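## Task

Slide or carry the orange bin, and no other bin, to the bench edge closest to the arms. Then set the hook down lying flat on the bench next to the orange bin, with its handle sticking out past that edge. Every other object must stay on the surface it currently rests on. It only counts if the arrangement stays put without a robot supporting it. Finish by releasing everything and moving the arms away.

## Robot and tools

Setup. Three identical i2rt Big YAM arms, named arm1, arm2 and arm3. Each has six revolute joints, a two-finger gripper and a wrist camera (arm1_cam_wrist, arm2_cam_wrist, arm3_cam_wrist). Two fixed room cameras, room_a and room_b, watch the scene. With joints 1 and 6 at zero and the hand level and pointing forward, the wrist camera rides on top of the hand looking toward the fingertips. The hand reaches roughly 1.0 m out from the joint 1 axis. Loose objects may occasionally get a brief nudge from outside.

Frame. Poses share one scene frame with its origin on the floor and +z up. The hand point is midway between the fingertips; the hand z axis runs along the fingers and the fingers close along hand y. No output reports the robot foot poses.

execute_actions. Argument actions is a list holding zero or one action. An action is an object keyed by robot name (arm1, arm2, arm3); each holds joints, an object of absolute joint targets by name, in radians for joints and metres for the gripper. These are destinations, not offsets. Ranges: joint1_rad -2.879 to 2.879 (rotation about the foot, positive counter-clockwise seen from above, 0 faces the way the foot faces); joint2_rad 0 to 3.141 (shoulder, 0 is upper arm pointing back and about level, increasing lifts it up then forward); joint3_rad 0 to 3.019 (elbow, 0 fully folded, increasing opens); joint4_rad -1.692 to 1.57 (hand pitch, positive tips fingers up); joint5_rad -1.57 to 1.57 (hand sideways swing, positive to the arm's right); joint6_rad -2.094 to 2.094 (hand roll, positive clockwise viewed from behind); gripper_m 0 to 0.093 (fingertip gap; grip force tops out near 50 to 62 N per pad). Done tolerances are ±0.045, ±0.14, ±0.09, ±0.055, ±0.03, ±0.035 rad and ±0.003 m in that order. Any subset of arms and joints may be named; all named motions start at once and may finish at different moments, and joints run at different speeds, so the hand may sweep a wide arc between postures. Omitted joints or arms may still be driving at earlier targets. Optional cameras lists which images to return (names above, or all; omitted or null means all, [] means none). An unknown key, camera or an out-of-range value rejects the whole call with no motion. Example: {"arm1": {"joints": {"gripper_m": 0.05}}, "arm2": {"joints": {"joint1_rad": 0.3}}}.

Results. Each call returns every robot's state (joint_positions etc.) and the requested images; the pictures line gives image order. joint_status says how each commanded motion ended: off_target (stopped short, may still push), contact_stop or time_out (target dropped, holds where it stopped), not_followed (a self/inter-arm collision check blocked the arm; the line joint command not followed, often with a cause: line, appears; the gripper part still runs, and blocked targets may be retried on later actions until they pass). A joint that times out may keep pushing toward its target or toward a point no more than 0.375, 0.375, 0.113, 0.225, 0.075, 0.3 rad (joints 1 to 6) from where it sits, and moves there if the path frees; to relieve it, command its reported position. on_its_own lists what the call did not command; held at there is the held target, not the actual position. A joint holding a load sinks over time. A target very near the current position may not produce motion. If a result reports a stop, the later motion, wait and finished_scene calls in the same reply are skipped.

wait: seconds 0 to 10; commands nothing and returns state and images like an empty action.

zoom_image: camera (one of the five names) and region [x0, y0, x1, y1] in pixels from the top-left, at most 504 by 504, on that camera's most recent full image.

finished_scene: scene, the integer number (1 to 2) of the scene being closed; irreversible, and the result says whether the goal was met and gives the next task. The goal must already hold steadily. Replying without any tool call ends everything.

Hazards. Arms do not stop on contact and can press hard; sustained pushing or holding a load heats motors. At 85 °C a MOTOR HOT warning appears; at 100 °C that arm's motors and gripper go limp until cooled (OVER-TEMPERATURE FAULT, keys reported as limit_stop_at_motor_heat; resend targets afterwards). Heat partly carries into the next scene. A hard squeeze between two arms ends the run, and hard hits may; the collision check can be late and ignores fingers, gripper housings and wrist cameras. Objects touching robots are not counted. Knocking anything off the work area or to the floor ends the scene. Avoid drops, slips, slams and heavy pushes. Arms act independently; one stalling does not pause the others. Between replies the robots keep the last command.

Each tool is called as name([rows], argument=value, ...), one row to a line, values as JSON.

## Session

execute_actions(actions=[])

Scene clock: 0.00 s.
arm1.joint_positions: joint1_rad=-0.245 joint2_rad=+0.297 joint3_rad=+1.641 joint4_rad=-1.527 joint5_rad=+0.157 joint6_rad=+0.290 gripper_m=+0.095
arm1.joint_status: not commanded
arm1.hand: x=-0.9065 y=-0.0154 z=+1.4407 quat_wxyz=(-0.477, +0.351, -0.677, -0.436) (m; scene frame)
arm2.joint_positions: joint1_rad=-0.153 joint2_rad=+0.575 joint3_rad=+1.529 joint4_rad=-1.175 joint5_rad=-0.086 joint6_rad=-0.747 gripper_m=+0.095
arm2.joint_status: not commanded
arm2.hand: x=+0.0323 y=+0.2011 z=+1.3800 quat_wxyz=(-0.582, +0.695, -0.362, -0.217) (m; scene frame)
arm3.joint_positions: joint1_rad=+0.889 joint2_rad=+0.523 joint3_rad=+1.532 joint4_rad=-1.284 joint5_rad=-0.236 joint6_rad=-0.582 gripper_m=+0.095
arm3.joint_status: not commanded
arm3.hand: x=+0.7782 y=+0.1003 z=+1.4227 quat_wxyz=(-0.307, +0.796, -0.012, -0.521) (m; scene frame)
pictures: arm1_cam_wrist, arm2_cam_wrist, arm3_cam_wrist, room_a, room_b
Images, in order (width x height): arm1_cam_wrist 616x616, arm2_cam_wrist 616x616, arm3_cam_wrist 616x616, room_a 896x504, room_b 896x504.

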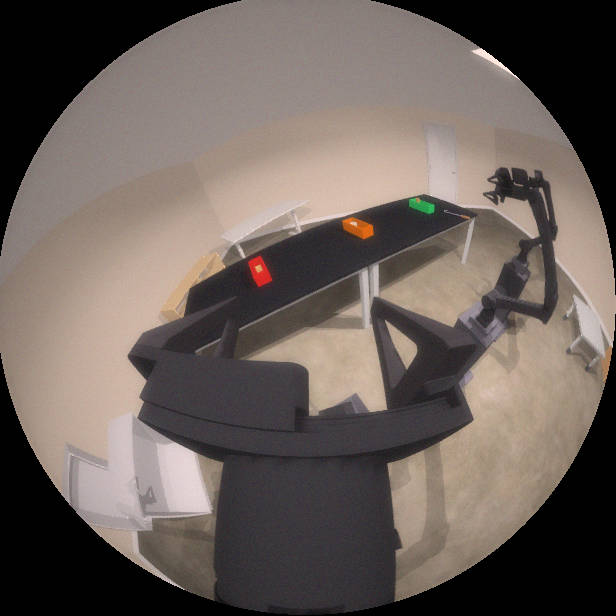

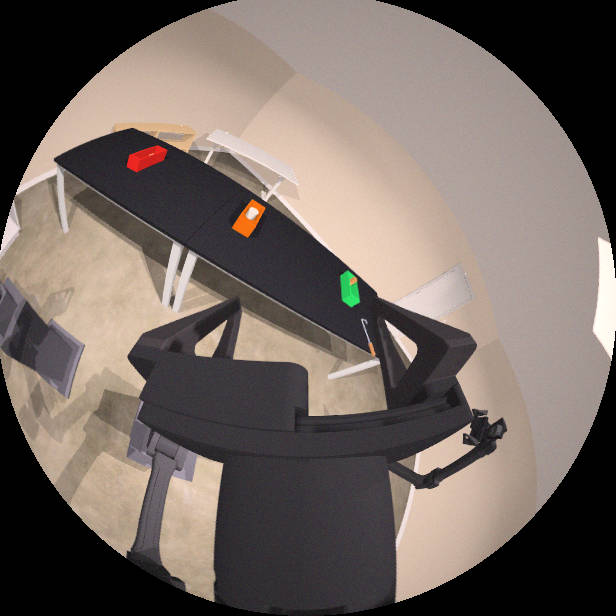

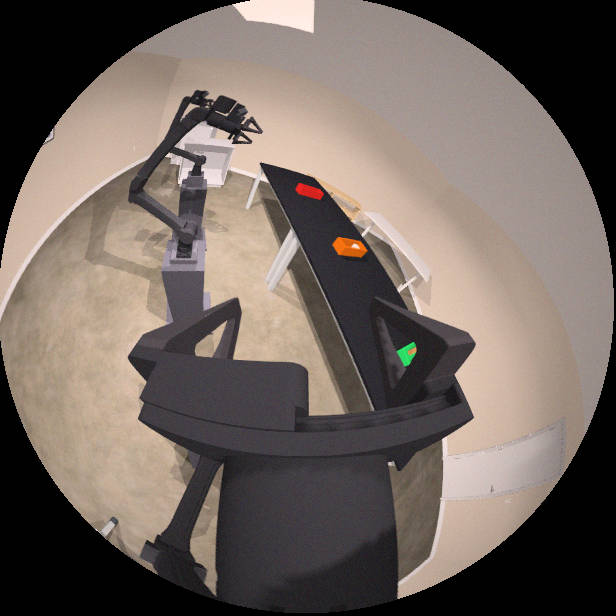

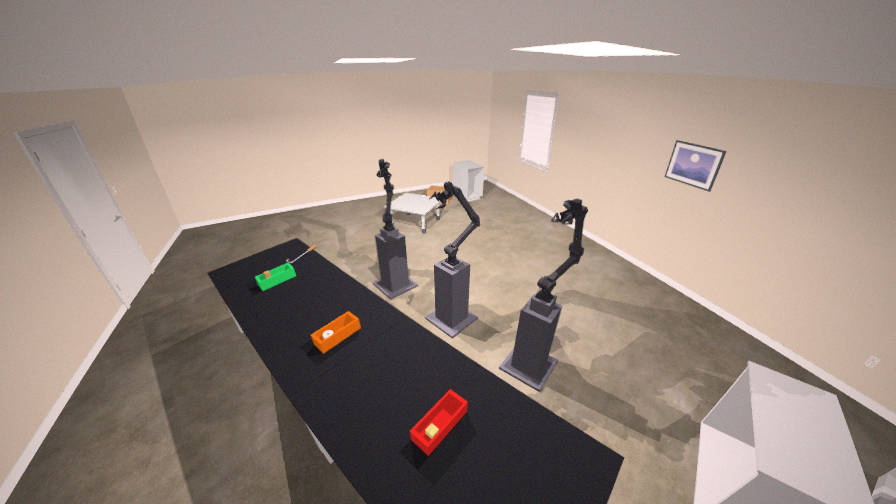

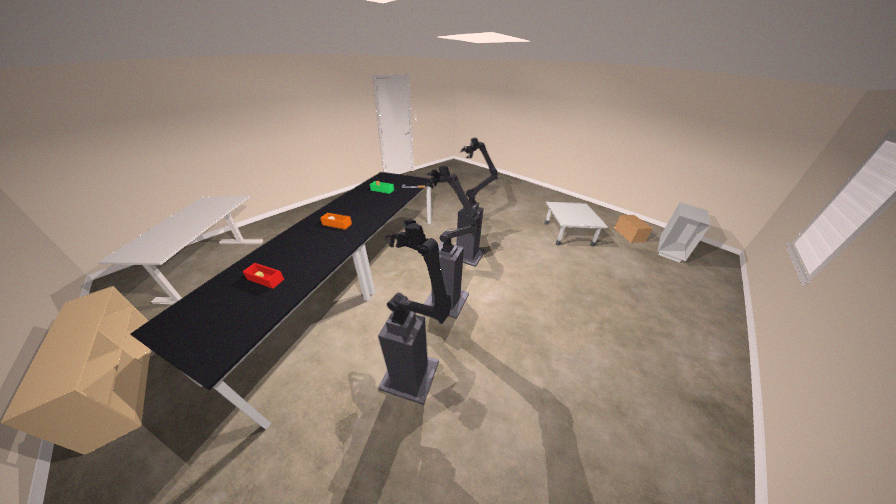

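execute_actions([
  {"arm3":{"joints":{"joint1_rad":-0.64,"joint2_rad":2.33,"joint3_rad":1.52,"joint4_rad":0.9,"joint5_rad":-0.75,"joint6_rad":0}},"arm2":{"joints":{"joint1_rad":0.07,"joint2_rad":1.9,"joint3_rad":1.7,"joint4_rad":0,"joint5_rad":0,"joint6_rad":0}},"arm1":{"joints":{"joint1_rad":-0.3,"joint2_rad":1.9,"joint3_rad":1.6,"joint4_rad":0.3,"joint5_rad":0.9,"joint6_rad":0}}},
], cameras=["arm3_cam_wrist","arm2_cam_wrist"])

Scene clock: 4.60 s.
arm1.joint_positions: joint1_rad=-0.293 joint2_rad=+1.914 joint3_rad=+1.587 joint4_rad=+0.272 joint5_rad=+0.898 joint6_rad=+0.014 gripper_m=+0.095
arm1.joint_status: all done
arm1.hand: x=-0.6234 y=+0.6917 z=+1.1493 quat_wxyz=(-0.683, +0.160, -0.698, -0.144) (m; scene frame)
arm2.joint_positions: joint1_rad=+0.060 joint2_rad=+1.920 joint3_rad=+1.681 joint4_rad=-0.026 joint5_rad=-0.003 joint6_rad=-0.013 gripper_m=+0.095
arm2.joint_status: all done
arm2.hand: x=+0.0041 y=+0.8216 z=+1.0309 quat_wxyz=(-0.430, +0.570, -0.558, -0.424) (m; scene frame)
arm3.joint_positions: joint1_rad=-0.637 joint2_rad=+2.327 joint3_rad=+1.519 joint4_rad=+0.884 joint5_rad=-0.747 joint6_rad=-0.012 gripper_m=+0.095
arm3.joint_status: all done
arm3.hand: x=+1.3785 y=+0.6730 z=+0.8866 quat_wxyz=(-0.530, +0.503, -0.469, -0.496) (m; scene frame)
pictures: arm2_cam_wrist, arm3_cam_wrist
Images, in order (width x height): arm2_cam_wrist 616x616, arm3_cam_wrist 616x616.

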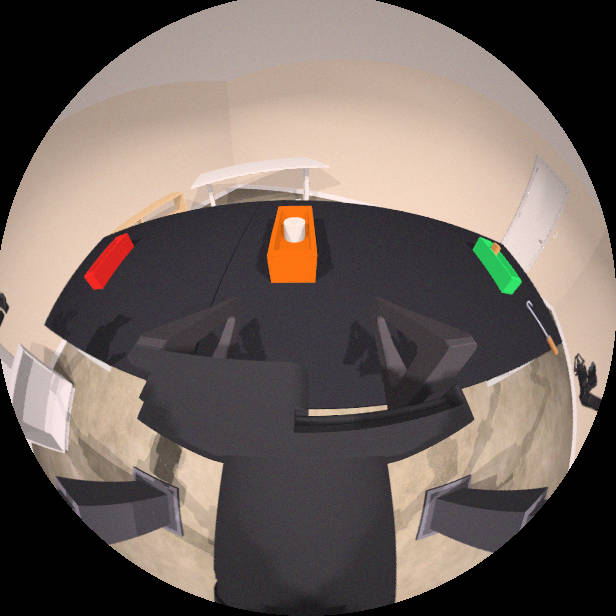

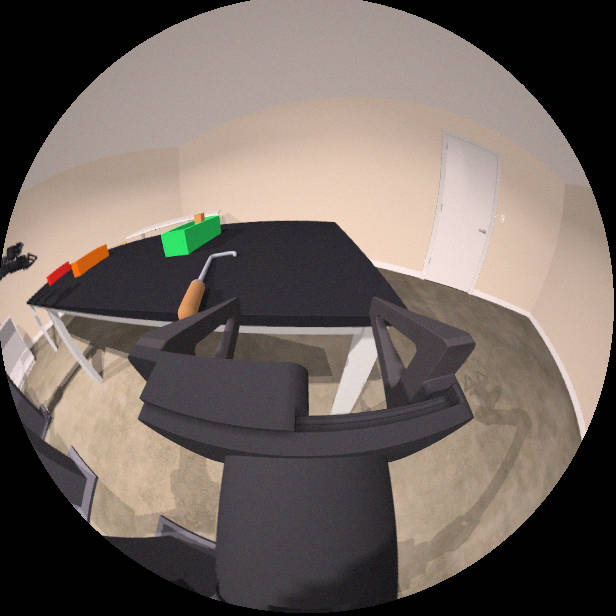

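execute_actions([
  {"arm3":{"joints":{"joint1_rad":-0.48,"joint3_rad":1.28,"joint4_rad":1.07,"joint5_rad":-0.79}}},
], cameras=["arm3_cam_wrist"])

Scene clock: 8.37 s.
arm1.joint_positions: joint1_rad=-0.293 joint2_rad=+1.914 joint3_rad=+1.587 joint4_rad=+0.272 joint5_rad=+0.898 joint6_rad=+0.014 gripper_m=+0.095
arm1.joint_status: not commanded
arm1.hand: x=-0.6234 y=+0.6917 z=+1.1493 quat_wxyz=(-0.683, +0.160, -0.698, -0.144) (m; scene frame)
arm2.joint_positions: joint1_rad=+0.060 joint2_rad=+1.920 joint3_rad=+1.681 joint4_rad=-0.026 joint5_rad=-0.003 joint6_rad=-0.013 gripper_m=+0.095
arm2.joint_status: not commanded
arm2.hand: x=+0.0041 y=+0.8216 z=+1.0309 quat_wxyz=(-0.430, +0.570, -0.558, -0.424) (m; scene frame)
arm3.joint_positions: joint1_rad=-0.479 joint2_rad=+2.327 joint3_rad=+1.280 joint4_rad=+1.054 joint5_rad=-0.790 joint6_rad=-0.012 gripper_m=+0.095
arm3.joint_status: all done
arm3.hand: x=+1.2216 y=+0.6749 z=+0.8174 quat_wxyz=(-0.454, +0.551, -0.441, -0.544) (m; scene frame)
pictures: arm3_cam_wrist
Images, in order (width x height): arm3_cam_wrist 616x616.

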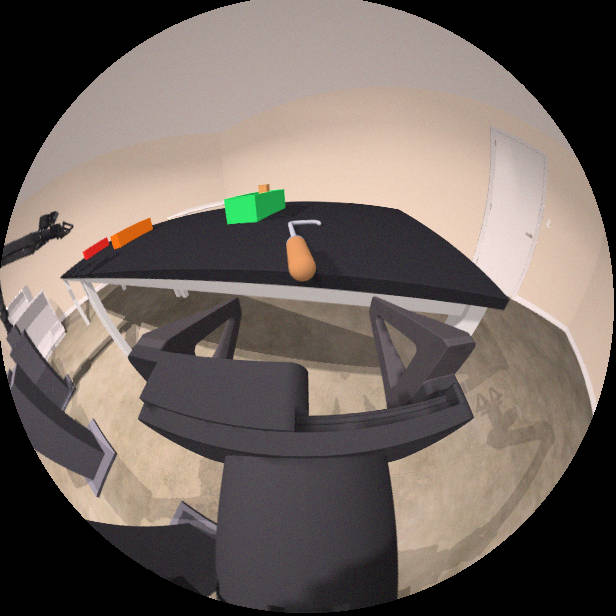

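execute_actions([
  {"arm3":{"joints":{"joint1_rad":-0.385,"joint2_rad":2.47,"joint3_rad":1.6,"joint4_rad":0.91,"joint5_rad":-0.76}}},
], cameras=["arm3_cam_wrist"])

Scene clock: 11.87 s.
arm1.joint_positions: joint1_rad=-0.293 joint2_rad=+1.914 joint3_rad=+1.587 joint4_rad=+0.272 joint5_rad=+0.898 joint6_rad=+0.014 gripper_m=+0.095
arm1.joint_status: not commanded
arm1.hand: x=-0.6234 y=+0.6917 z=+1.1493 quat_wxyz=(-0.683, +0.160, -0.698, -0.144) (m; scene frame)
arm2.joint_positions: joint1_rad=+0.060 joint2_rad=+1.920 joint3_rad=+1.681 joint4_rad=-0.026 joint5_rad=-0.003 joint6_rad=-0.013 gripper_m=+0.095
arm2.joint_status: not commanded
arm2.hand: x=+0.0041 y=+0.8216 z=+1.0309 quat_wxyz=(-0.430, +0.570, -0.558, -0.424) (m; scene frame)
arm3.joint_positions: joint1_rad=-0.376 joint2_rad=+2.474 joint3_rad=+1.566 joint4_rad=+0.911 joint5_rad=-0.763 joint6_rad=-0.012 gripper_m=+0.095
arm3.joint_status: all done
arm3.hand: x=+1.1913 y=+0.7686 z=+0.7980 quat_wxyz=(-0.431, +0.568, -0.422, -0.560) (m; scene frame)
pictures: arm3_cam_wrist
Images, in order (width x height): arm3_cam_wrist 616x616.

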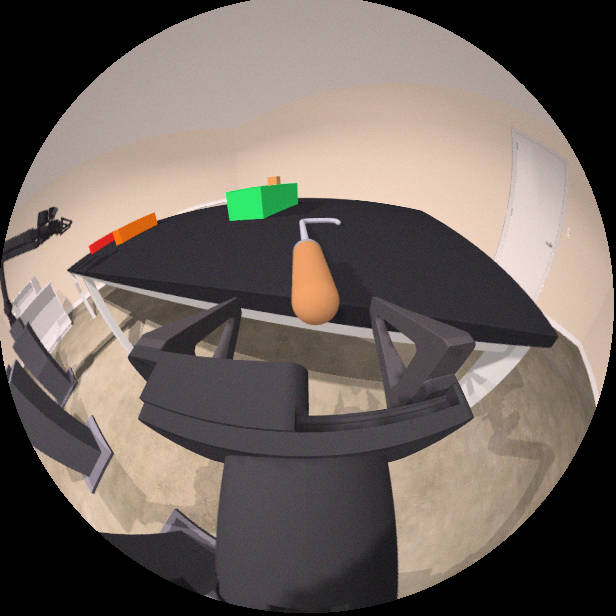

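execute_actions([
  {"arm3":{"joints":{"joint1_rad":-0.345,"joint2_rad":2.56,"joint3_rad":1.81,"joint4_rad":0.77,"joint5_rad":-0.775}}},
], cameras=["arm3_cam_wrist"])

Scene clock: 15.63 s.
arm1.joint_positions: joint1_rad=-0.293 joint2_rad=+1.914 joint3_rad=+1.587 joint4_rad=+0.272 joint5_rad=+0.898 joint6_rad=+0.014 gripper_m=+0.095
arm1.joint_status: not commanded
arm1.hand: x=-0.6234 y=+0.6917 z=+1.1493 quat_wxyz=(-0.683, +0.160, -0.698, -0.144) (m; scene frame)
arm2.joint_positions: joint1_rad=+0.060 joint2_rad=+1.920 joint3_rad=+1.681 joint4_rad=-0.026 joint5_rad=-0.003 joint6_rad=-0.013 gripper_m=+0.095
arm2.joint_status: not commanded
arm2.hand: x=+0.0041 y=+0.8216 z=+1.0309 quat_wxyz=(-0.430, +0.570, -0.558, -0.424) (m; scene frame)
arm3.joint_positions: joint1_rad=-0.353 joint2_rad=+2.532 joint3_rad=+1.762 joint4_rad=+0.776 joint5_rad=-0.775 joint6_rad=-0.013 gripper_m=+0.095
arm3.joint_status: all done
arm3.hand: x=+1.1939 y=+0.8180 z=+0.8136 quat_wxyz=(-0.423, +0.575, -0.410, -0.567) (m; scene frame)
pictures: arm3_cam_wrist
Images, in order (width x height): arm3_cam_wrist 616x616.

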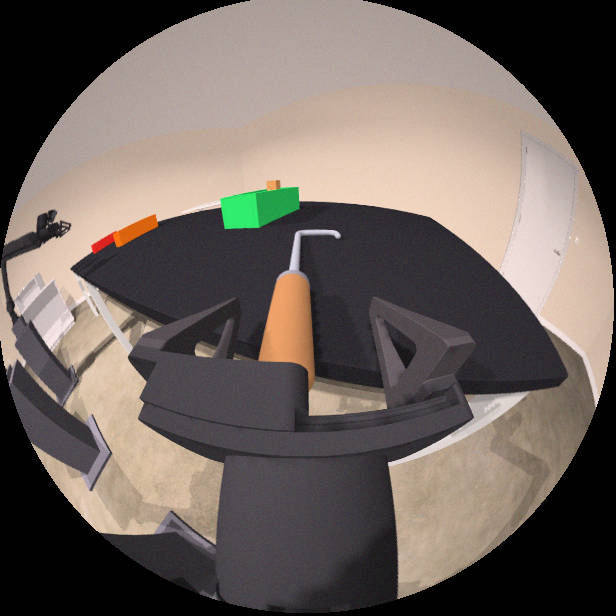

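execute_actions([
  {"arm3":{"joints":{"joint1_rad":-0.328,"joint2_rad":2.585,"joint5_rad":-0.76}}},
], cameras=[])

execute_actions([
  {"arm3":{"joints":{"gripper_m":0}}},
], cameras=["arm3_cam_wrist"])

Scene clock: 18.43 s.
arm1.joint_positions: joint1_rad=-0.293 joint2_rad=+1.914 joint3_rad=+1.587 joint4_rad=+0.272 joint5_rad=+0.898 joint6_rad=+0.014 gripper_m=+0.095
arm1.joint_status: not commanded
arm1.hand: x=-0.6234 y=+0.6917 z=+1.1493 quat_wxyz=(-0.683, +0.160, -0.698, -0.144) (m; scene frame)
arm2.joint_positions: joint1_rad=+0.060 joint2_rad=+1.920 joint3_rad=+1.681 joint4_rad=-0.026 joint5_rad=-0.003 joint6_rad=-0.013 gripper_m=+0.095
arm2.joint_status: not commanded
arm2.hand: x=+0.0041 y=+0.8216 z=+1.0309 quat_wxyz=(-0.430, +0.570, -0.558, -0.424) (m; scene frame)
arm3.joint_positions: joint1_rad=-0.346 joint2_rad=+2.545 joint3_rad=+1.763 joint4_rad=+0.780 joint5_rad=-0.761 joint6_rad=-0.017 gripper_m=+0.095
arm3.joint_status: all done
arm3.hand: x=+1.1896 y=+0.8198 z=+0.8048 quat_wxyz=(-0.423, +0.575, -0.413, -0.565) (m; scene frame)
pictures: none
No camera images: the call's "cameras" was empty. Leave "cameras" out to get every camera's image.

Scene clock: 19.17 s.
arm1.joint_positions: joint1_rad=-0.293 joint2_rad=+1.914 joint3_rad=+1.587 joint4_rad=+0.272 joint5_rad=+0.898 joint6_rad=+0.014 gripper_m=+0.095
arm1.joint_status: not commanded
arm1.hand: x=-0.6234 y=+0.6917 z=+1.1493 quat_wxyz=(-0.683, +0.160, -0.698, -0.144) (m; scene frame)
arm2.joint_positions: joint1_rad=+0.060 joint2_rad=+1.920 joint3_rad=+1.681 joint4_rad=-0.026 joint5_rad=-0.003 joint6_rad=-0.013 gripper_m=+0.095
arm2.joint_status: not commanded
arm2.hand: x=+0.0041 y=+0.8216 z=+1.0309 quat_wxyz=(-0.430, +0.570, -0.558, -0.424) (m; scene frame)
arm3.joint_positions: joint1_rad=-0.341 joint2_rad=+2.549 joint3_rad=+1.763 joint4_rad=+0.779 joint5_rad=-0.761 joint6_rad=-0.014 gripper_m=+0.031
arm3.joint_status: gripper_m off_target (ended at +0.031, target +0.000)
arm3.hand: x=+1.1857 y=+0.8206 z=+0.8012 quat_wxyz=(-0.419, +0.576, -0.415, -0.566) (m; scene frame)
pictures: arm3_cam_wrist
Images, in order (width x height): arm3_cam_wrist 616x616.

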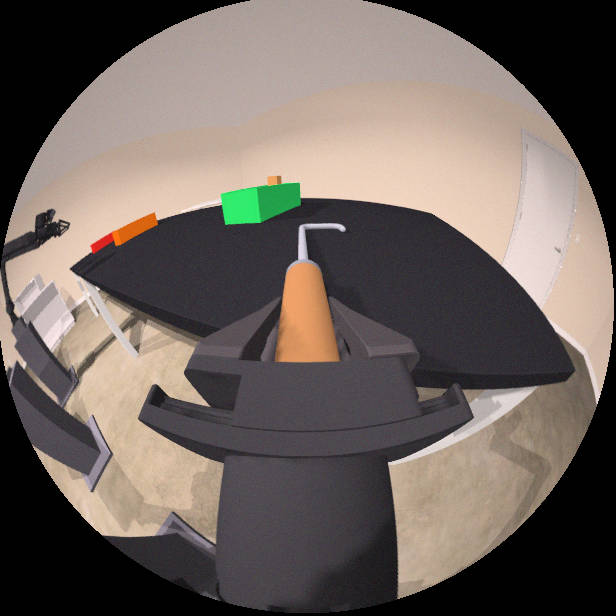

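execute_actions([
  {"arm3":{"joints":{"joint2_rad":2.25,"joint3_rad":1.94,"joint4_rad":0.55}},"arm2":{"joints":{"joint1_rad":0.2,"joint2_rad":2.1,"joint3_rad":1.95,"joint4_rad":0.5,"joint5_rad":-0.3}}},
], cameras=[])

execute_actions([
  {"arm3":{"joints":{"joint1_rad":0.776,"joint5_rad":0.666}}},
], cameras=[])

execute_actions([
  {"arm3":{"joints":{"joint2_rad":2.54,"joint4_rad":0.74}}},
], cameras=["arm3_cam_wrist"])

Scene clock: 24.70 s.
arm1.joint_positions: joint1_rad=-0.293 joint2_rad=+1.914 joint3_rad=+1.587 joint4_rad=+0.272 joint5_rad=+0.898 joint6_rad=+0.014 gripper_m=+0.095
arm1.joint_status: not commanded
arm1.hand: x=-0.6234 y=+0.6917 z=+1.1493 quat_wxyz=(-0.683, +0.160, -0.698, -0.144) (m; scene frame)
arm2.joint_positions: joint1_rad=+0.205 joint2_rad=+2.101 joint3_rad=+1.883 joint4_rad=+0.475 joint5_rad=-0.300 joint6_rad=-0.011 gripper_m=+0.095
arm2.joint_status: all done
arm2.hand: x=-0.1728 y=+0.8574 z=+1.1217 quat_wxyz=(-0.444, +0.540, -0.304, -0.647) (m; scene frame)
arm3.joint_positions: joint1_rad=-0.337 joint2_rad=+2.274 joint3_rad=+1.876 joint4_rad=+0.525 joint5_rad=-0.762 joint6_rad=-0.009 gripper_m=+0.031
arm3.joint_status: all done
arm3.hand: x=+1.1923 y=+0.8446 z=+1.0397 quat_wxyz=(-0.462, +0.566, -0.367, -0.575) (m; scene frame)
pictures: none
No camera images: the call's "cameras" was empty. Leave "cameras" out to get every camera's image.

Scene clock: 27.13 s.
arm1.joint_positions: joint1_rad=-0.293 joint2_rad=+1.914 joint3_rad=+1.587 joint4_rad=+0.272 joint5_rad=+0.898 joint6_rad=+0.014 gripper_m=+0.095
arm1.joint_status: not commanded
arm1.hand: x=-0.6234 y=+0.6917 z=+1.1493 quat_wxyz=(-0.683, +0.160, -0.698, -0.144) (m; scene frame)
arm2.joint_positions: joint1_rad=+0.205 joint2_rad=+2.101 joint3_rad=+1.883 joint4_rad=+0.475 joint5_rad=-0.300 joint6_rad=-0.011 gripper_m=+0.095
arm2.joint_status: not commanded
arm2.hand: x=-0.1728 y=+0.8574 z=+1.1217 quat_wxyz=(-0.444, +0.540, -0.304, -0.647) (m; scene frame)
arm3.joint_positions: joint1_rad=+0.781 joint2_rad=+2.274 joint3_rad=+1.876 joint4_rad=+0.522 joint5_rad=+0.668 joint6_rad=-0.004 gripper_m=+0.031
arm3.joint_status: all done
arm3.hand: x=+0.4614 y=+0.7662 z=+1.0369 quat_wxyz=(-0.506, +0.458, -0.492, -0.540) (m; scene frame)
pictures: none
No camera images: the call's "cameras" was empty. Leave "cameras" out to get every camera's image.

Scene clock: 28.30 s.
arm1.joint_positions: joint1_rad=-0.293 joint2_rad=+1.914 joint3_rad=+1.587 joint4_rad=+0.272 joint5_rad=+0.898 joint6_rad=+0.014 gripper_m=+0.095
arm1.joint_status: not commanded
arm1.hand: x=-0.6234 y=+0.6917 z=+1.1493 quat_wxyz=(-0.683, +0.160, -0.698, -0.144) (m; scene frame)
arm2.joint_positions: joint1_rad=+0.205 joint2_rad=+2.101 joint3_rad=+1.883 joint4_rad=+0.475 joint5_rad=-0.300 joint6_rad=-0.011 gripper_m=+0.095
arm2.joint_status: not commanded
arm2.hand: x=-0.1728 y=+0.8574 z=+1.1217 quat_wxyz=(-0.444, +0.540, -0.304, -0.647) (m; scene frame)
arm3.joint_positions: joint1_rad=+0.781 joint2_rad=+2.584 joint3_rad=+1.885 joint4_rad=+0.723 joint5_rad=+0.663 joint6_rad=-0.002 gripper_m=+0.031
arm3.joint_status: all done
arm3.hand: x=+0.4601 y=+0.7677 z=+0.8163 quat_wxyz=(-0.501, +0.495, -0.496, -0.508) (m; scene frame)
pictures: arm3_cam_wrist
Images, in order (width x height): arm3_cam_wrist 616x616.

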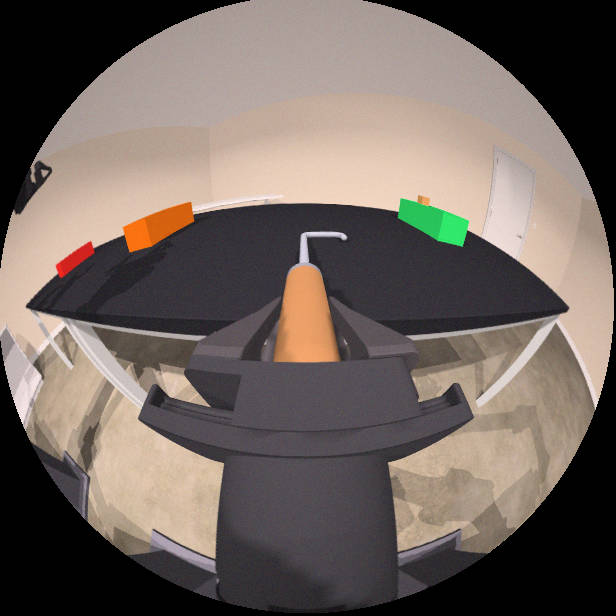

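execute_actions([
  {"arm3":{"joints":{"joint2_rad":2.62}}},
], cameras=[])

execute_actions([
  {"arm3":{"joints":{"gripper_m":0.093}}},
], cameras=[])

execute_actions([
  {"arm3":{"joints":{"joint2_rad":2.35}}},
], cameras=[])

execute_actions([
  {"arm3":{"joints":{"joint1_rad":-0.5,"joint2_rad":1.5}},"arm2":{"joints":{"joint1_rad":-0.59,"joint5_rad":-0.655}}},
], cameras=[])

execute_actions([
  {"arm2":{"joints":{"joint2_rad":2.45,"joint4_rad":0.64}}},
], cameras=["arm2_cam_wrist"])

Scene clock: 32.33 s.
arm1.joint_positions: joint1_rad=-0.293 joint2_rad=+1.914 joint3_rad=+1.587 joint4_rad=+0.272 joint5_rad=+0.898 joint6_rad=+0.014 gripper_m=+0.095
arm1.joint_status: not commanded
arm1.hand: x=-0.6234 y=+0.6917 z=+1.1493 quat_wxyz=(-0.683, +0.160, -0.698, -0.144) (m; scene frame)
arm2.joint_positions: joint1_rad=+0.205 joint2_rad=+2.101 joint3_rad=+1.883 joint4_rad=+0.475 joint5_rad=-0.300 joint6_rad=-0.011 gripper_m=+0.095
arm2.joint_status: not commanded
arm2.hand: x=-0.1728 y=+0.8574 z=+1.1217 quat_wxyz=(-0.444, +0.540, -0.304, -0.647) (m; scene frame)
arm3.joint_positions: joint1_rad=+0.781 joint2_rad=+2.599 joint3_rad=+1.885 joint4_rad=+0.729 joint5_rad=+0.663 joint6_rad=-0.002 gripper_m=+0.031
arm3.joint_status: all done
arm3.hand: x=+0.4611 y=+0.7664 z=+0.8047 quat_wxyz=(-0.500, +0.498, -0.496, -0.505) (m; scene frame)
pictures: none
No camera images: the call's "cameras" was empty. Leave "cameras" out to get every camera's image.

Scene clock: 33.03 s.
arm1.joint_positions: joint1_rad=-0.293 joint2_rad=+1.914 joint3_rad=+1.587 joint4_rad=+0.272 joint5_rad=+0.898 joint6_rad=+0.014 gripper_m=+0.095
arm1.joint_status: not commanded
arm1.hand: x=-0.6234 y=+0.6917 z=+1.1493 quat_wxyz=(-0.683, +0.160, -0.698, -0.144) (m; scene frame)
arm2.joint_positions: joint1_rad=+0.205 joint2_rad=+2.101 joint3_rad=+1.883 joint4_rad=+0.475 joint5_rad=-0.300 joint6_rad=-0.011 gripper_m=+0.095
arm2.joint_status: not commanded
arm2.hand: x=-0.1728 y=+0.8574 z=+1.1217 quat_wxyz=(-0.444, +0.540, -0.304, -0.647) (m; scene frame)
arm3.joint_positions: joint1_rad=+0.781 joint2_rad=+2.599 joint3_rad=+1.885 joint4_rad=+0.729 joint5_rad=+0.663 joint6_rad=-0.002 gripper_m=+0.093
arm3.joint_status: all done
arm3.hand: x=+0.4611 y=+0.7664 z=+0.8047 quat_wxyz=(-0.500, +0.498, -0.496, -0.505) (m; scene frame)
pictures: none
No camera images: the call's "cameras" was empty. Leave "cameras" out to get every camera's image.

Scene clock: 34.37 s.
arm1.joint_positions: joint1_rad=-0.293 joint2_rad=+1.914 joint3_rad=+1.587 joint4_rad=+0.272 joint5_rad=+0.898 joint6_rad=+0.014 gripper_m=+0.095
arm1.joint_status: not commanded
arm1.hand: x=-0.6234 y=+0.6917 z=+1.1493 quat_wxyz=(-0.683, +0.160, -0.698, -0.144) (m; scene frame)
arm2.joint_positions: joint1_rad=+0.205 joint2_rad=+2.101 joint3_rad=+1.883 joint4_rad=+0.475 joint5_rad=-0.300 joint6_rad=-0.011 gripper_m=+0.095
arm2.joint_status: not commanded
arm2.hand: x=-0.1728 y=+0.8574 z=+1.1217 quat_wxyz=(-0.444, +0.540, -0.304, -0.647) (m; scene frame)
arm3.joint_positions: joint1_rad=+0.781 joint2_rad=+2.328 joint3_rad=+1.917 joint4_rad=+0.737 joint5_rad=+0.663 joint6_rad=-0.002 gripper_m=+0.093
arm3.joint_status: all done
arm3.hand: x=+0.4596 y=+0.7672 z=+1.0577 quat_wxyz=(-0.507, +0.383, -0.477, -0.607) (m; scene frame)
pictures: none
No camera images: the call's "cameras" was empty. Leave "cameras" out to get every camera's image.

Scene clock: 36.47 s.
arm1.joint_positions: joint1_rad=-0.293 joint2_rad=+1.914 joint3_rad=+1.587 joint4_rad=+0.272 joint5_rad=+0.898 joint6_rad=+0.014 gripper_m=+0.095
arm1.joint_status: not commanded
arm1.hand: x=-0.6234 y=+0.6917 z=+1.1493 quat_wxyz=(-0.683, +0.160, -0.698, -0.144) (m; scene frame)
arm2.joint_positions: joint1_rad=-0.581 joint2_rad=+2.101 joint3_rad=+1.883 joint4_rad=+0.475 joint5_rad=-0.654 joint6_rad=-0.010 gripper_m=+0.095
arm2.joint_status: all done
arm2.hand: x=+0.4277 y=+0.7424 z=+1.1191 quat_wxyz=(-0.583, +0.494, -0.401, -0.506) (m; scene frame)
arm3.joint_positions: joint1_rad=-0.501 joint2_rad=+1.504 joint3_rad=+1.936 joint4_rad=+0.743 joint5_rad=+0.668 joint6_rad=-0.002 gripper_m=+0.093
arm3.joint_status: all done
arm3.hand: x=+1.2904 y=+0.3537 z=+1.6538 quat_wxyz=(-0.853, -0.198, -0.312, -0.369) (m; scene frame)
pictures: none
No camera images: the call's "cameras" was empty. Leave "cameras" out to get every camera's image.

Scene clock: 37.90 s.
arm1.joint_positions: joint1_rad=-0.293 joint2_rad=+1.914 joint3_rad=+1.587 joint4_rad=+0.272 joint5_rad=+0.898 joint6_rad=+0.014 gripper_m=+0.095
arm1.joint_status: not commanded
arm1.hand: x=-0.6234 y=+0.6917 z=+1.1493 quat_wxyz=(-0.683, +0.160, -0.698, -0.144) (m; scene frame)
arm2.joint_positions: joint1_rad=-0.584 joint2_rad=+2.467 joint3_rad=+1.923 joint4_rad=+0.630 joint5_rad=-0.655 joint6_rad=-0.013 gripper_m=+0.095
arm2.joint_status: all done
arm2.hand: x=+0.4601 y=+0.7771 z=+0.8598 quat_wxyz=(-0.528, +0.506, -0.464, -0.500) (m; scene frame)
arm3.joint_positions: joint1_rad=-0.501 joint2_rad=+1.504 joint3_rad=+1.936 joint4_rad=+0.743 joint5_rad=+0.668 joint6_rad=-0.002 gripper_m=+0.093
arm3.joint_status: not commanded
arm3.hand: x=+1.2904 y=+0.3537 z=+1.6538 quat_wxyz=(-0.853, -0.198, -0.312, -0.369) (m; scene frame)
pictures: arm2_cam_wrist
Images, in order (width x height): arm2_cam_wrist 616x616.

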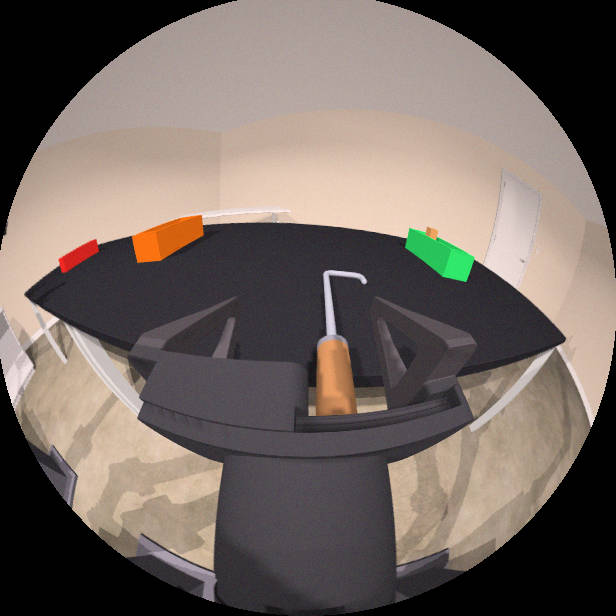

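execute_actions([
  {"arm2":{"joints":{"joint1_rad":-0.61,"joint2_rad":2.55,"joint5_rad":-0.64}}},
], cameras=["arm2_cam_wrist"])

Scene clock: 41.43 s.
arm1.joint_positions: joint1_rad=-0.293 joint2_rad=+1.914 joint3_rad=+1.587 joint4_rad=+0.272 joint5_rad=+0.898 joint6_rad=+0.014 gripper_m=+0.095
arm1.joint_status: not commanded
arm1.hand: x=-0.6234 y=+0.6917 z=+1.1493 quat_wxyz=(-0.683, +0.160, -0.698, -0.144) (m; scene frame)
arm2.joint_positions: joint1_rad=-0.607 joint2_rad=+2.544 joint3_rad=+1.923 joint4_rad=+0.631 joint5_rad=-0.642 joint6_rad=-0.013 gripper_m=+0.095
arm2.joint_status: all done
arm2.hand: x=+0.4796 y=+0.7637 z=+0.7933 quat_wxyz=(-0.511, +0.501, -0.500, -0.488) (m; scene frame)
arm3.joint_positions: joint1_rad=-0.501 joint2_rad=+1.504 joint3_rad=+1.936 joint4_rad=+0.743 joint5_rad=+0.668 joint6_rad=-0.002 gripper_m=+0.093
arm3.joint_status: not commanded
arm3.hand: x=+1.2904 y=+0.3537 z=+1.6538 quat_wxyz=(-0.853, -0.198, -0.312, -0.369) (m; scene frame)
pictures: arm2_cam_wrist
Images, in order (width x height): arm2_cam_wrist 616x616.

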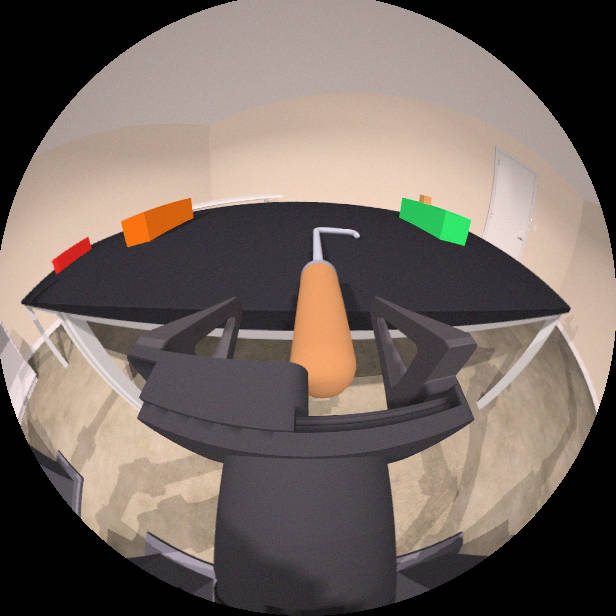

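execute_actions([
  {"arm2":{"joints":{"gripper_m":0,"joint5_rad":-0.605}}},
], cameras=["arm2_cam_wrist"])

execute_actions([
  {"arm2":{"joints":{"joint2_rad":2.2,"joint4_rad":0.4}}},
], cameras=[])

execute_actions([
  {"arm2":{"joints":{"joint1_rad":0.09,"joint5_rad":0,"joint6_rad":1.57}}},
], cameras=["arm2_cam_wrist","arm1_cam_wrist","room_a"])

Scene clock: 46.17 s.
arm1.joint_positions: joint1_rad=-0.293 joint2_rad=+1.914 joint3_rad=+1.587 joint4_rad=+0.272 joint5_rad=+0.898 joint6_rad=+0.014 gripper_m=+0.095
arm1.joint_status: not commanded
arm1.hand: x=-0.6234 y=+0.6917 z=+1.1493 quat_wxyz=(-0.683, +0.160, -0.698, -0.144) (m; scene frame)
arm2.joint_positions: joint1_rad=-0.607 joint2_rad=+2.544 joint3_rad=+1.923 joint4_rad=+0.631 joint5_rad=-0.605 joint6_rad=-0.012 gripper_m=+0.031
arm2.joint_status: gripper_m off_target (ended at +0.031, target +0.000); the others done
arm2.hand: x=+0.4859 y=+0.7635 z=+0.7934 quat_wxyz=(-0.520, +0.491, -0.509, -0.478) (m; scene frame)
arm3.joint_positions: joint1_rad=-0.501 joint2_rad=+1.504 joint3_rad=+1.936 joint4_rad=+0.743 joint5_rad=+0.668 joint6_rad=-0.002 gripper_m=+0.093
arm3.joint_status: not commanded
arm3.hand: x=+1.2904 y=+0.3537 z=+1.6538 quat_wxyz=(-0.853, -0.198, -0.312, -0.369) (m; scene frame)
pictures: arm2_cam_wrist
Images, in order (width x height): arm2_cam_wrist 616x616.

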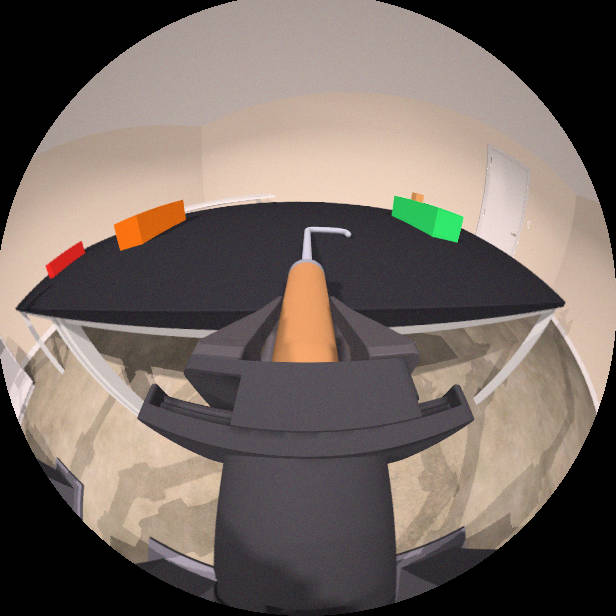

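Scene clock: 47.67 s.
arm1.joint_positions: joint1_rad=-0.293 joint2_rad=+1.914 joint3_rad=+1.587 joint4_rad=+0.272 joint5_rad=+0.898 joint6_rad=+0.014 gripper_m=+0.095
arm1.joint_status: not commanded
arm1.hand: x=-0.6234 y=+0.6917 z=+1.1493 quat_wxyz=(-0.683, +0.160, -0.698, -0.144) (m; scene frame)
arm2.joint_positions: joint1_rad=-0.607 joint2_rad=+2.227 joint3_rad=+1.923 joint4_rad=+0.391 joint5_rad=-0.606 joint6_rad=-0.007 gripper_m=+0.031
arm2.joint_status: all done
arm2.hand: x=+0.4762 y=+0.7551 z=+1.0196 quat_wxyz=(-0.545, +0.486, -0.483, -0.483) (m; scene frame)
arm3.joint_positions: joint1_rad=-0.501 joint2_rad=+1.504 joint3_rad=+1.936 joint4_rad=+0.743 joint5_rad=+0.668 joint6_rad=-0.002 gripper_m=+0.093
arm3.joint_status: not commanded
arm3.hand: x=+1.2904 y=+0.3537 z=+1.6538 quat_wxyz=(-0.853, -0.198, -0.312, -0.369) (m; scene frame)
pictures: none
No camera images: the call's "cameras" was empty. Leave "cameras" out to get every camera's image.

Scene clock: 50.07 s.
arm1.joint_positions: joint1_rad=-0.293 joint2_rad=+1.914 joint3_rad=+1.587 joint4_rad=+0.272 joint5_rad=+0.898 joint6_rad=+0.014 gripper_m=+0.095
arm1.joint_status: not commanded
arm1.hand: x=-0.6234 y=+0.6917 z=+1.1493 quat_wxyz=(-0.683, +0.160, -0.698, -0.144) (m; scene frame)
arm2.joint_positions: joint1_rad=+0.093 joint2_rad=+2.229 joint3_rad=+1.923 joint4_rad=+0.390 joint5_rad=-0.001 joint6_rad=+1.542 gripper_m=+0.031
arm2.joint_status: all done
arm2.hand: x=-0.0258 y=+0.9139 z=+1.0157 quat_wxyz=(+0.001, +0.024, -0.680, -0.733) (m; scene frame)
arm3.joint_positions: joint1_rad=-0.501 joint2_rad=+1.504 joint3_rad=+1.936 joint4_rad=+0.743 joint5_rad=+0.668 joint6_rad=-0.002 gripper_m=+0.093
arm3.joint_status: not commanded
arm3.hand: x=+1.2904 y=+0.3537 z=+1.6538 quat_wxyz=(-0.853, -0.198, -0.312, -0.369) (m; scene frame)
pictures: arm1_cam_wrist, arm2_cam_wrist, room_a
Images, in order (width x height): arm1_cam_wrist 616x616, arm2_cam_wrist 616x616, room_a 896x504.

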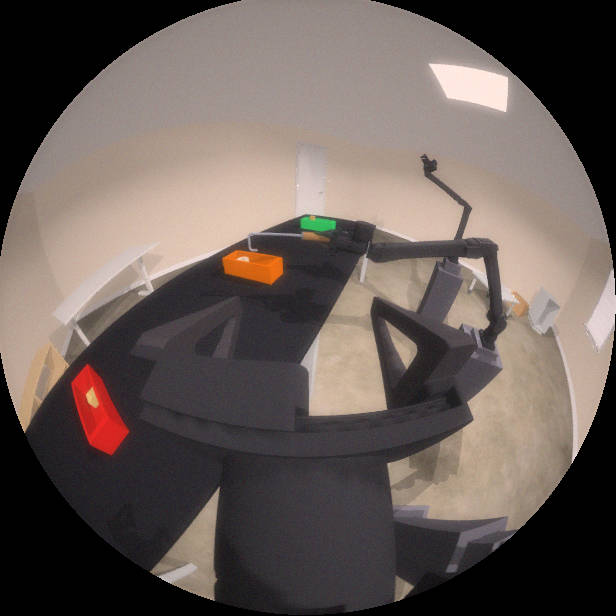

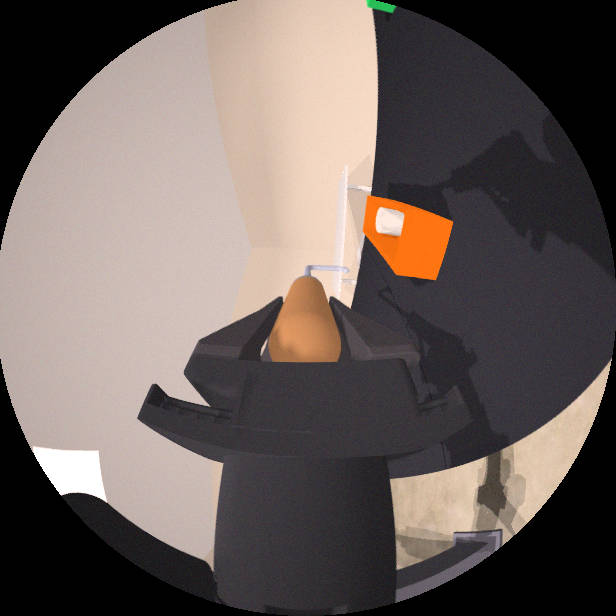

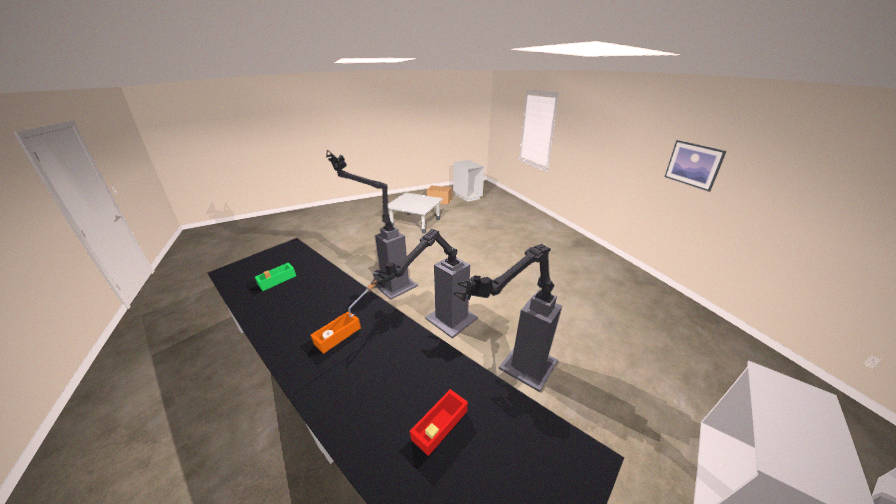

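execute_actions([
  {"arm2":{"joints":{"joint5_rad":0.17}}},
], cameras=[])

execute_actions([
  {"arm2":{"joints":{"joint3_rad":1.81}}},
], cameras=["arm2_cam_wrist","arm1_cam_wrist"])

zoom_image(camera="arm1_cam_wrist", region=[200,200,420,320])

Scene clock: 53.40 s.
arm1.joint_positions: joint1_rad=-0.293 joint2_rad=+1.914 joint3_rad=+1.587 joint4_rad=+0.272 joint5_rad=+0.898 joint6_rad=+0.014 gripper_m=+0.095
arm1.joint_status: not commanded
arm1.hand: x=-0.6234 y=+0.6917 z=+1.1493 quat_wxyz=(-0.683, +0.160, -0.698, -0.144) (m; scene frame)
arm2.joint_positions: joint1_rad=+0.093 joint2_rad=+2.229 joint3_rad=+1.923 joint4_rad=+0.390 joint5_rad=+0.169 joint6_rad=+1.542 gripper_m=+0.031
arm2.joint_status: all done
arm2.hand: x=+0.0036 y=+0.9125 z=+1.0157 quat_wxyz=(-0.057, -0.038, -0.679, -0.731) (m; scene frame)
arm3.joint_positions: joint1_rad=-0.501 joint2_rad=+1.504 joint3_rad=+1.936 joint4_rad=+0.743 joint5_rad=+0.668 joint6_rad=-0.002 gripper_m=+0.093
arm3.joint_status: not commanded
arm3.hand: x=+1.2904 y=+0.3537 z=+1.6538 quat_wxyz=(-0.853, -0.198, -0.312, -0.369) (m; scene frame)
pictures: none
No camera images: the call's "cameras" was empty. Leave "cameras" out to get every camera's image.

Scene clock: 54.80 s.
arm1.joint_positions: joint1_rad=-0.293 joint2_rad=+1.914 joint3_rad=+1.587 joint4_rad=+0.272 joint5_rad=+0.898 joint6_rad=+0.014 gripper_m=+0.095
arm1.joint_status: not commanded
arm1.hand: x=-0.6234 y=+0.6917 z=+1.1493 quat_wxyz=(-0.683, +0.160, -0.698, -0.144) (m; scene frame)
arm2.joint_positions: joint1_rad=+0.093 joint2_rad=+2.249 joint3_rad=+1.781 joint4_rad=+0.383 joint5_rad=+0.169 joint6_rad=+1.545 gripper_m=+0.031
arm2.joint_status: all done
arm2.hand: x=+0.0048 y=+0.8931 z=+0.9116 quat_wxyz=(-0.061, -0.033, -0.738, -0.671) (m; scene frame)
arm3.joint_positions: joint1_rad=-0.501 joint2_rad=+1.504 joint3_rad=+1.936 joint4_rad=+0.743 joint5_rad=+0.668 joint6_rad=-0.002 gripper_m=+0.093
arm3.joint_status: not commanded
arm3.hand: x=+1.2904 y=+0.3537 z=+1.6538 quat_wxyz=(-0.853, -0.198, -0.312, -0.369) (m; scene frame)
pictures: arm1_cam_wrist, arm2_cam_wrist
Images, in order (width x height): arm1_cam_wrist 616x616, arm2_cam_wrist 616x616.

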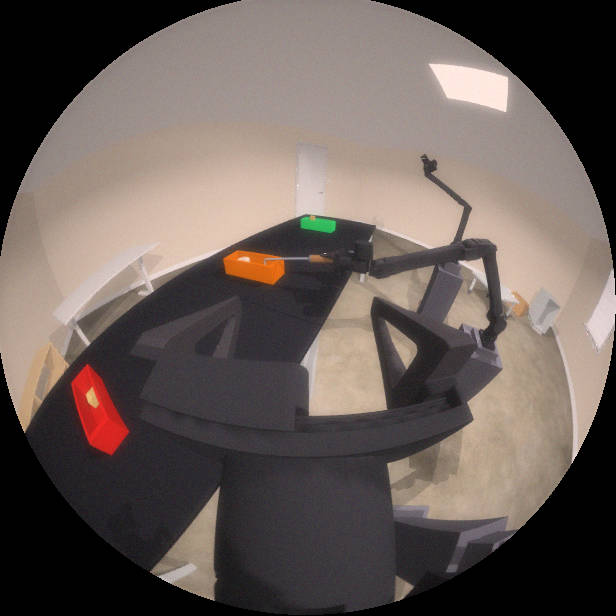

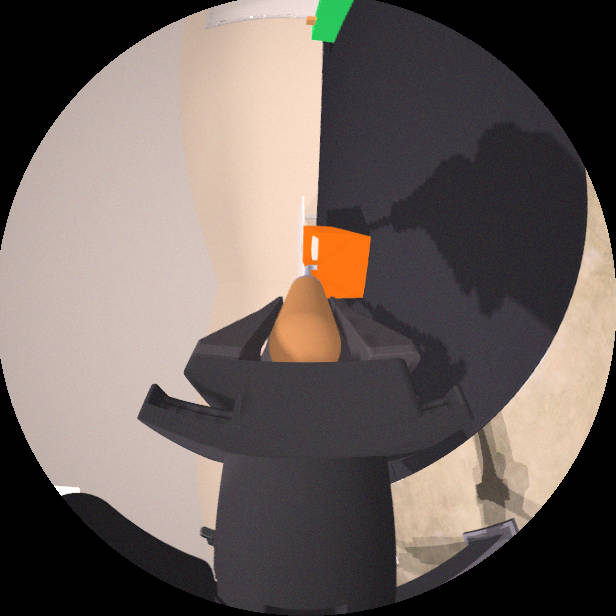

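Region (200, 200, 420, 320) of arm1_cam_wrist's 616x616 image, scaled by 2.291, with more detail than that image has; it fills the top 275 rows of this view, and the rest is white.

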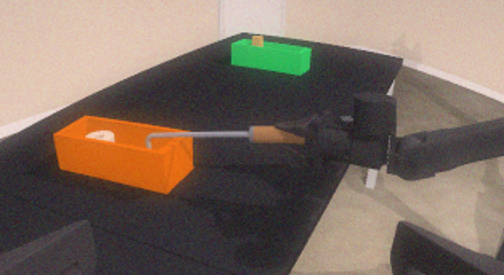

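execute_actions([
  {"arm2":{"joints":{"joint2_rad":1.96,"joint3_rad":1.42,"joint4_rad":0.59}}},
], cameras=[])

execute_actions([
  {"arm2":{"joints":{"joint2_rad":1.76,"joint3_rad":1.06,"joint4_rad":0.73}}},
], cameras=[])

execute_actions([
  {"arm2":{"joints":{"joint2_rad":1.57,"joint3_rad":0.76,"joint4_rad":0.82}}},
], cameras=["arm1_cam_wrist"])

zoom_image(camera="arm1_cam_wrist", region=[220,210,440,330])

Scene clock: 60.17 s.
arm1.joint_positions: joint1_rad=-0.293 joint2_rad=+1.914 joint3_rad=+1.587 joint4_rad=+0.272 joint5_rad=+0.898 joint6_rad=+0.014 gripper_m=+0.095
arm1.joint_status: not commanded
arm1.hand: x=-0.6234 y=+0.6917 z=+1.1493 quat_wxyz=(-0.683, +0.160, -0.698, -0.144) (m; scene frame)
arm2.joint_positions: joint1_rad=+0.093 joint2_rad=+1.998 joint3_rad=+1.403 joint4_rad=+0.538 joint5_rad=+0.169 joint6_rad=+1.546 gripper_m=+0.031
arm2.joint_status: all done
arm2.hand: x=+0.0081 y=+0.7978 z=+0.9421 quat_wxyz=(-0.060, -0.034, -0.729, -0.681) (m; scene frame)
arm3.joint_positions: joint1_rad=-0.501 joint2_rad=+1.504 joint3_rad=+1.936 joint4_rad=+0.743 joint5_rad=+0.668 joint6_rad=-0.002 gripper_m=+0.093
arm3.joint_status: not commanded
arm3.hand: x=+1.2904 y=+0.3537 z=+1.6538 quat_wxyz=(-0.853, -0.198, -0.312, -0.369) (m; scene frame)
pictures: none
No camera images: the call's "cameras" was empty. Leave "cameras" out to get every camera's image.

Scene clock: 61.30 s.
arm1.joint_positions: joint1_rad=-0.293 joint2_rad=+1.914 joint3_rad=+1.587 joint4_rad=+0.272 joint5_rad=+0.898 joint6_rad=+0.014 gripper_m=+0.095
arm1.joint_status: not commanded
arm1.hand: x=-0.6234 y=+0.6917 z=+1.1493 quat_wxyz=(-0.683, +0.160, -0.698, -0.144) (m; scene frame)
arm2.joint_positions: joint1_rad=+0.093 joint2_rad=+1.796 joint3_rad=+1.041 joint4_rad=+0.676 joint5_rad=+0.169 joint6_rad=+1.546 gripper_m=+0.031
arm2.joint_status: all done
arm2.hand: x=+0.0119 y=+0.6911 z=+0.9278 quat_wxyz=(-0.061, -0.033, -0.736, -0.673) (m; scene frame)
arm3.joint_positions: joint1_rad=-0.501 joint2_rad=+1.504 joint3_rad=+1.936 joint4_rad=+0.743 joint5_rad=+0.668 joint6_rad=-0.002 gripper_m=+0.093
arm3.joint_status: not commanded
arm3.hand: x=+1.2904 y=+0.3537 z=+1.6538 quat_wxyz=(-0.853, -0.198, -0.312, -0.369) (m; scene frame)
pictures: none
No camera images: the call's "cameras" was empty. Leave "cameras" out to get every camera's image.

Scene clock: 63.53 s.
arm1.joint_positions: joint1_rad=-0.293 joint2_rad=+1.914 joint3_rad=+1.587 joint4_rad=+0.272 joint5_rad=+0.898 joint6_rad=+0.014 gripper_m=+0.095
arm1.joint_status: not commanded
arm1.hand: x=-0.6234 y=+0.6917 z=+1.1493 quat_wxyz=(-0.683, +0.160, -0.698, -0.144) (m; scene frame)
arm2.joint_positions: joint1_rad=+0.093 joint2_rad=+1.601 joint3_rad=+0.745 joint4_rad=+0.764 joint5_rad=+0.169 joint6_rad=+1.546 gripper_m=+0.031
arm2.joint_status: joint4_rad time_out (moved +0.088 of +0.144); the others done
arm2.on_its_own: joint4_rad reads +0.764 and still pushes toward +0.820 since a time_out
arm2.hand: x=+0.0155 y=+0.5915 z=+0.9207 quat_wxyz=(-0.061, -0.033, -0.741, -0.668) (m; scene frame)
arm3.joint_positions: joint1_rad=-0.501 joint2_rad=+1.504 joint3_rad=+1.936 joint4_rad=+0.743 joint5_rad=+0.668 joint6_rad=-0.002 gripper_m=+0.093
arm3.joint_status: not commanded
arm3.hand: x=+1.2904 y=+0.3537 z=+1.6538 quat_wxyz=(-0.853, -0.198, -0.312, -0.369) (m; scene frame)
pictures: arm1_cam_wrist
Images, in order (width x height): arm1_cam_wrist 616x616.

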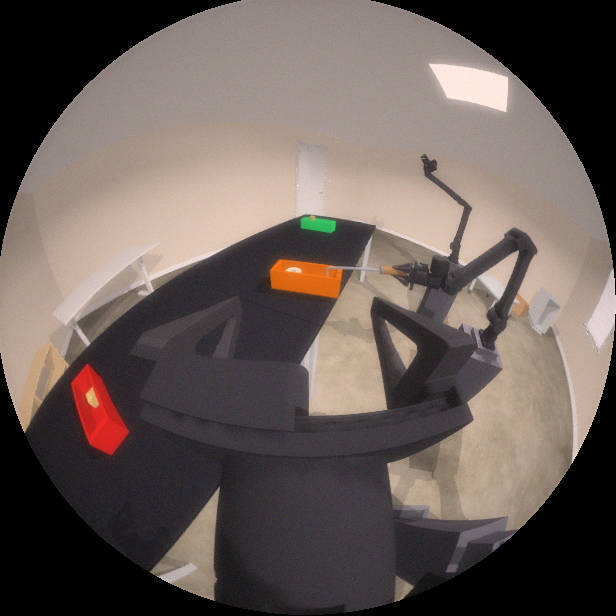

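Region (220, 210, 440, 330) of arm1_cam_wrist's 616x616 image, scaled by 2.291, with more detail than that image has; it fills the top 275 rows of this view, and the rest is white.

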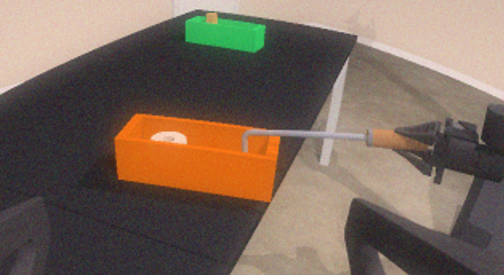

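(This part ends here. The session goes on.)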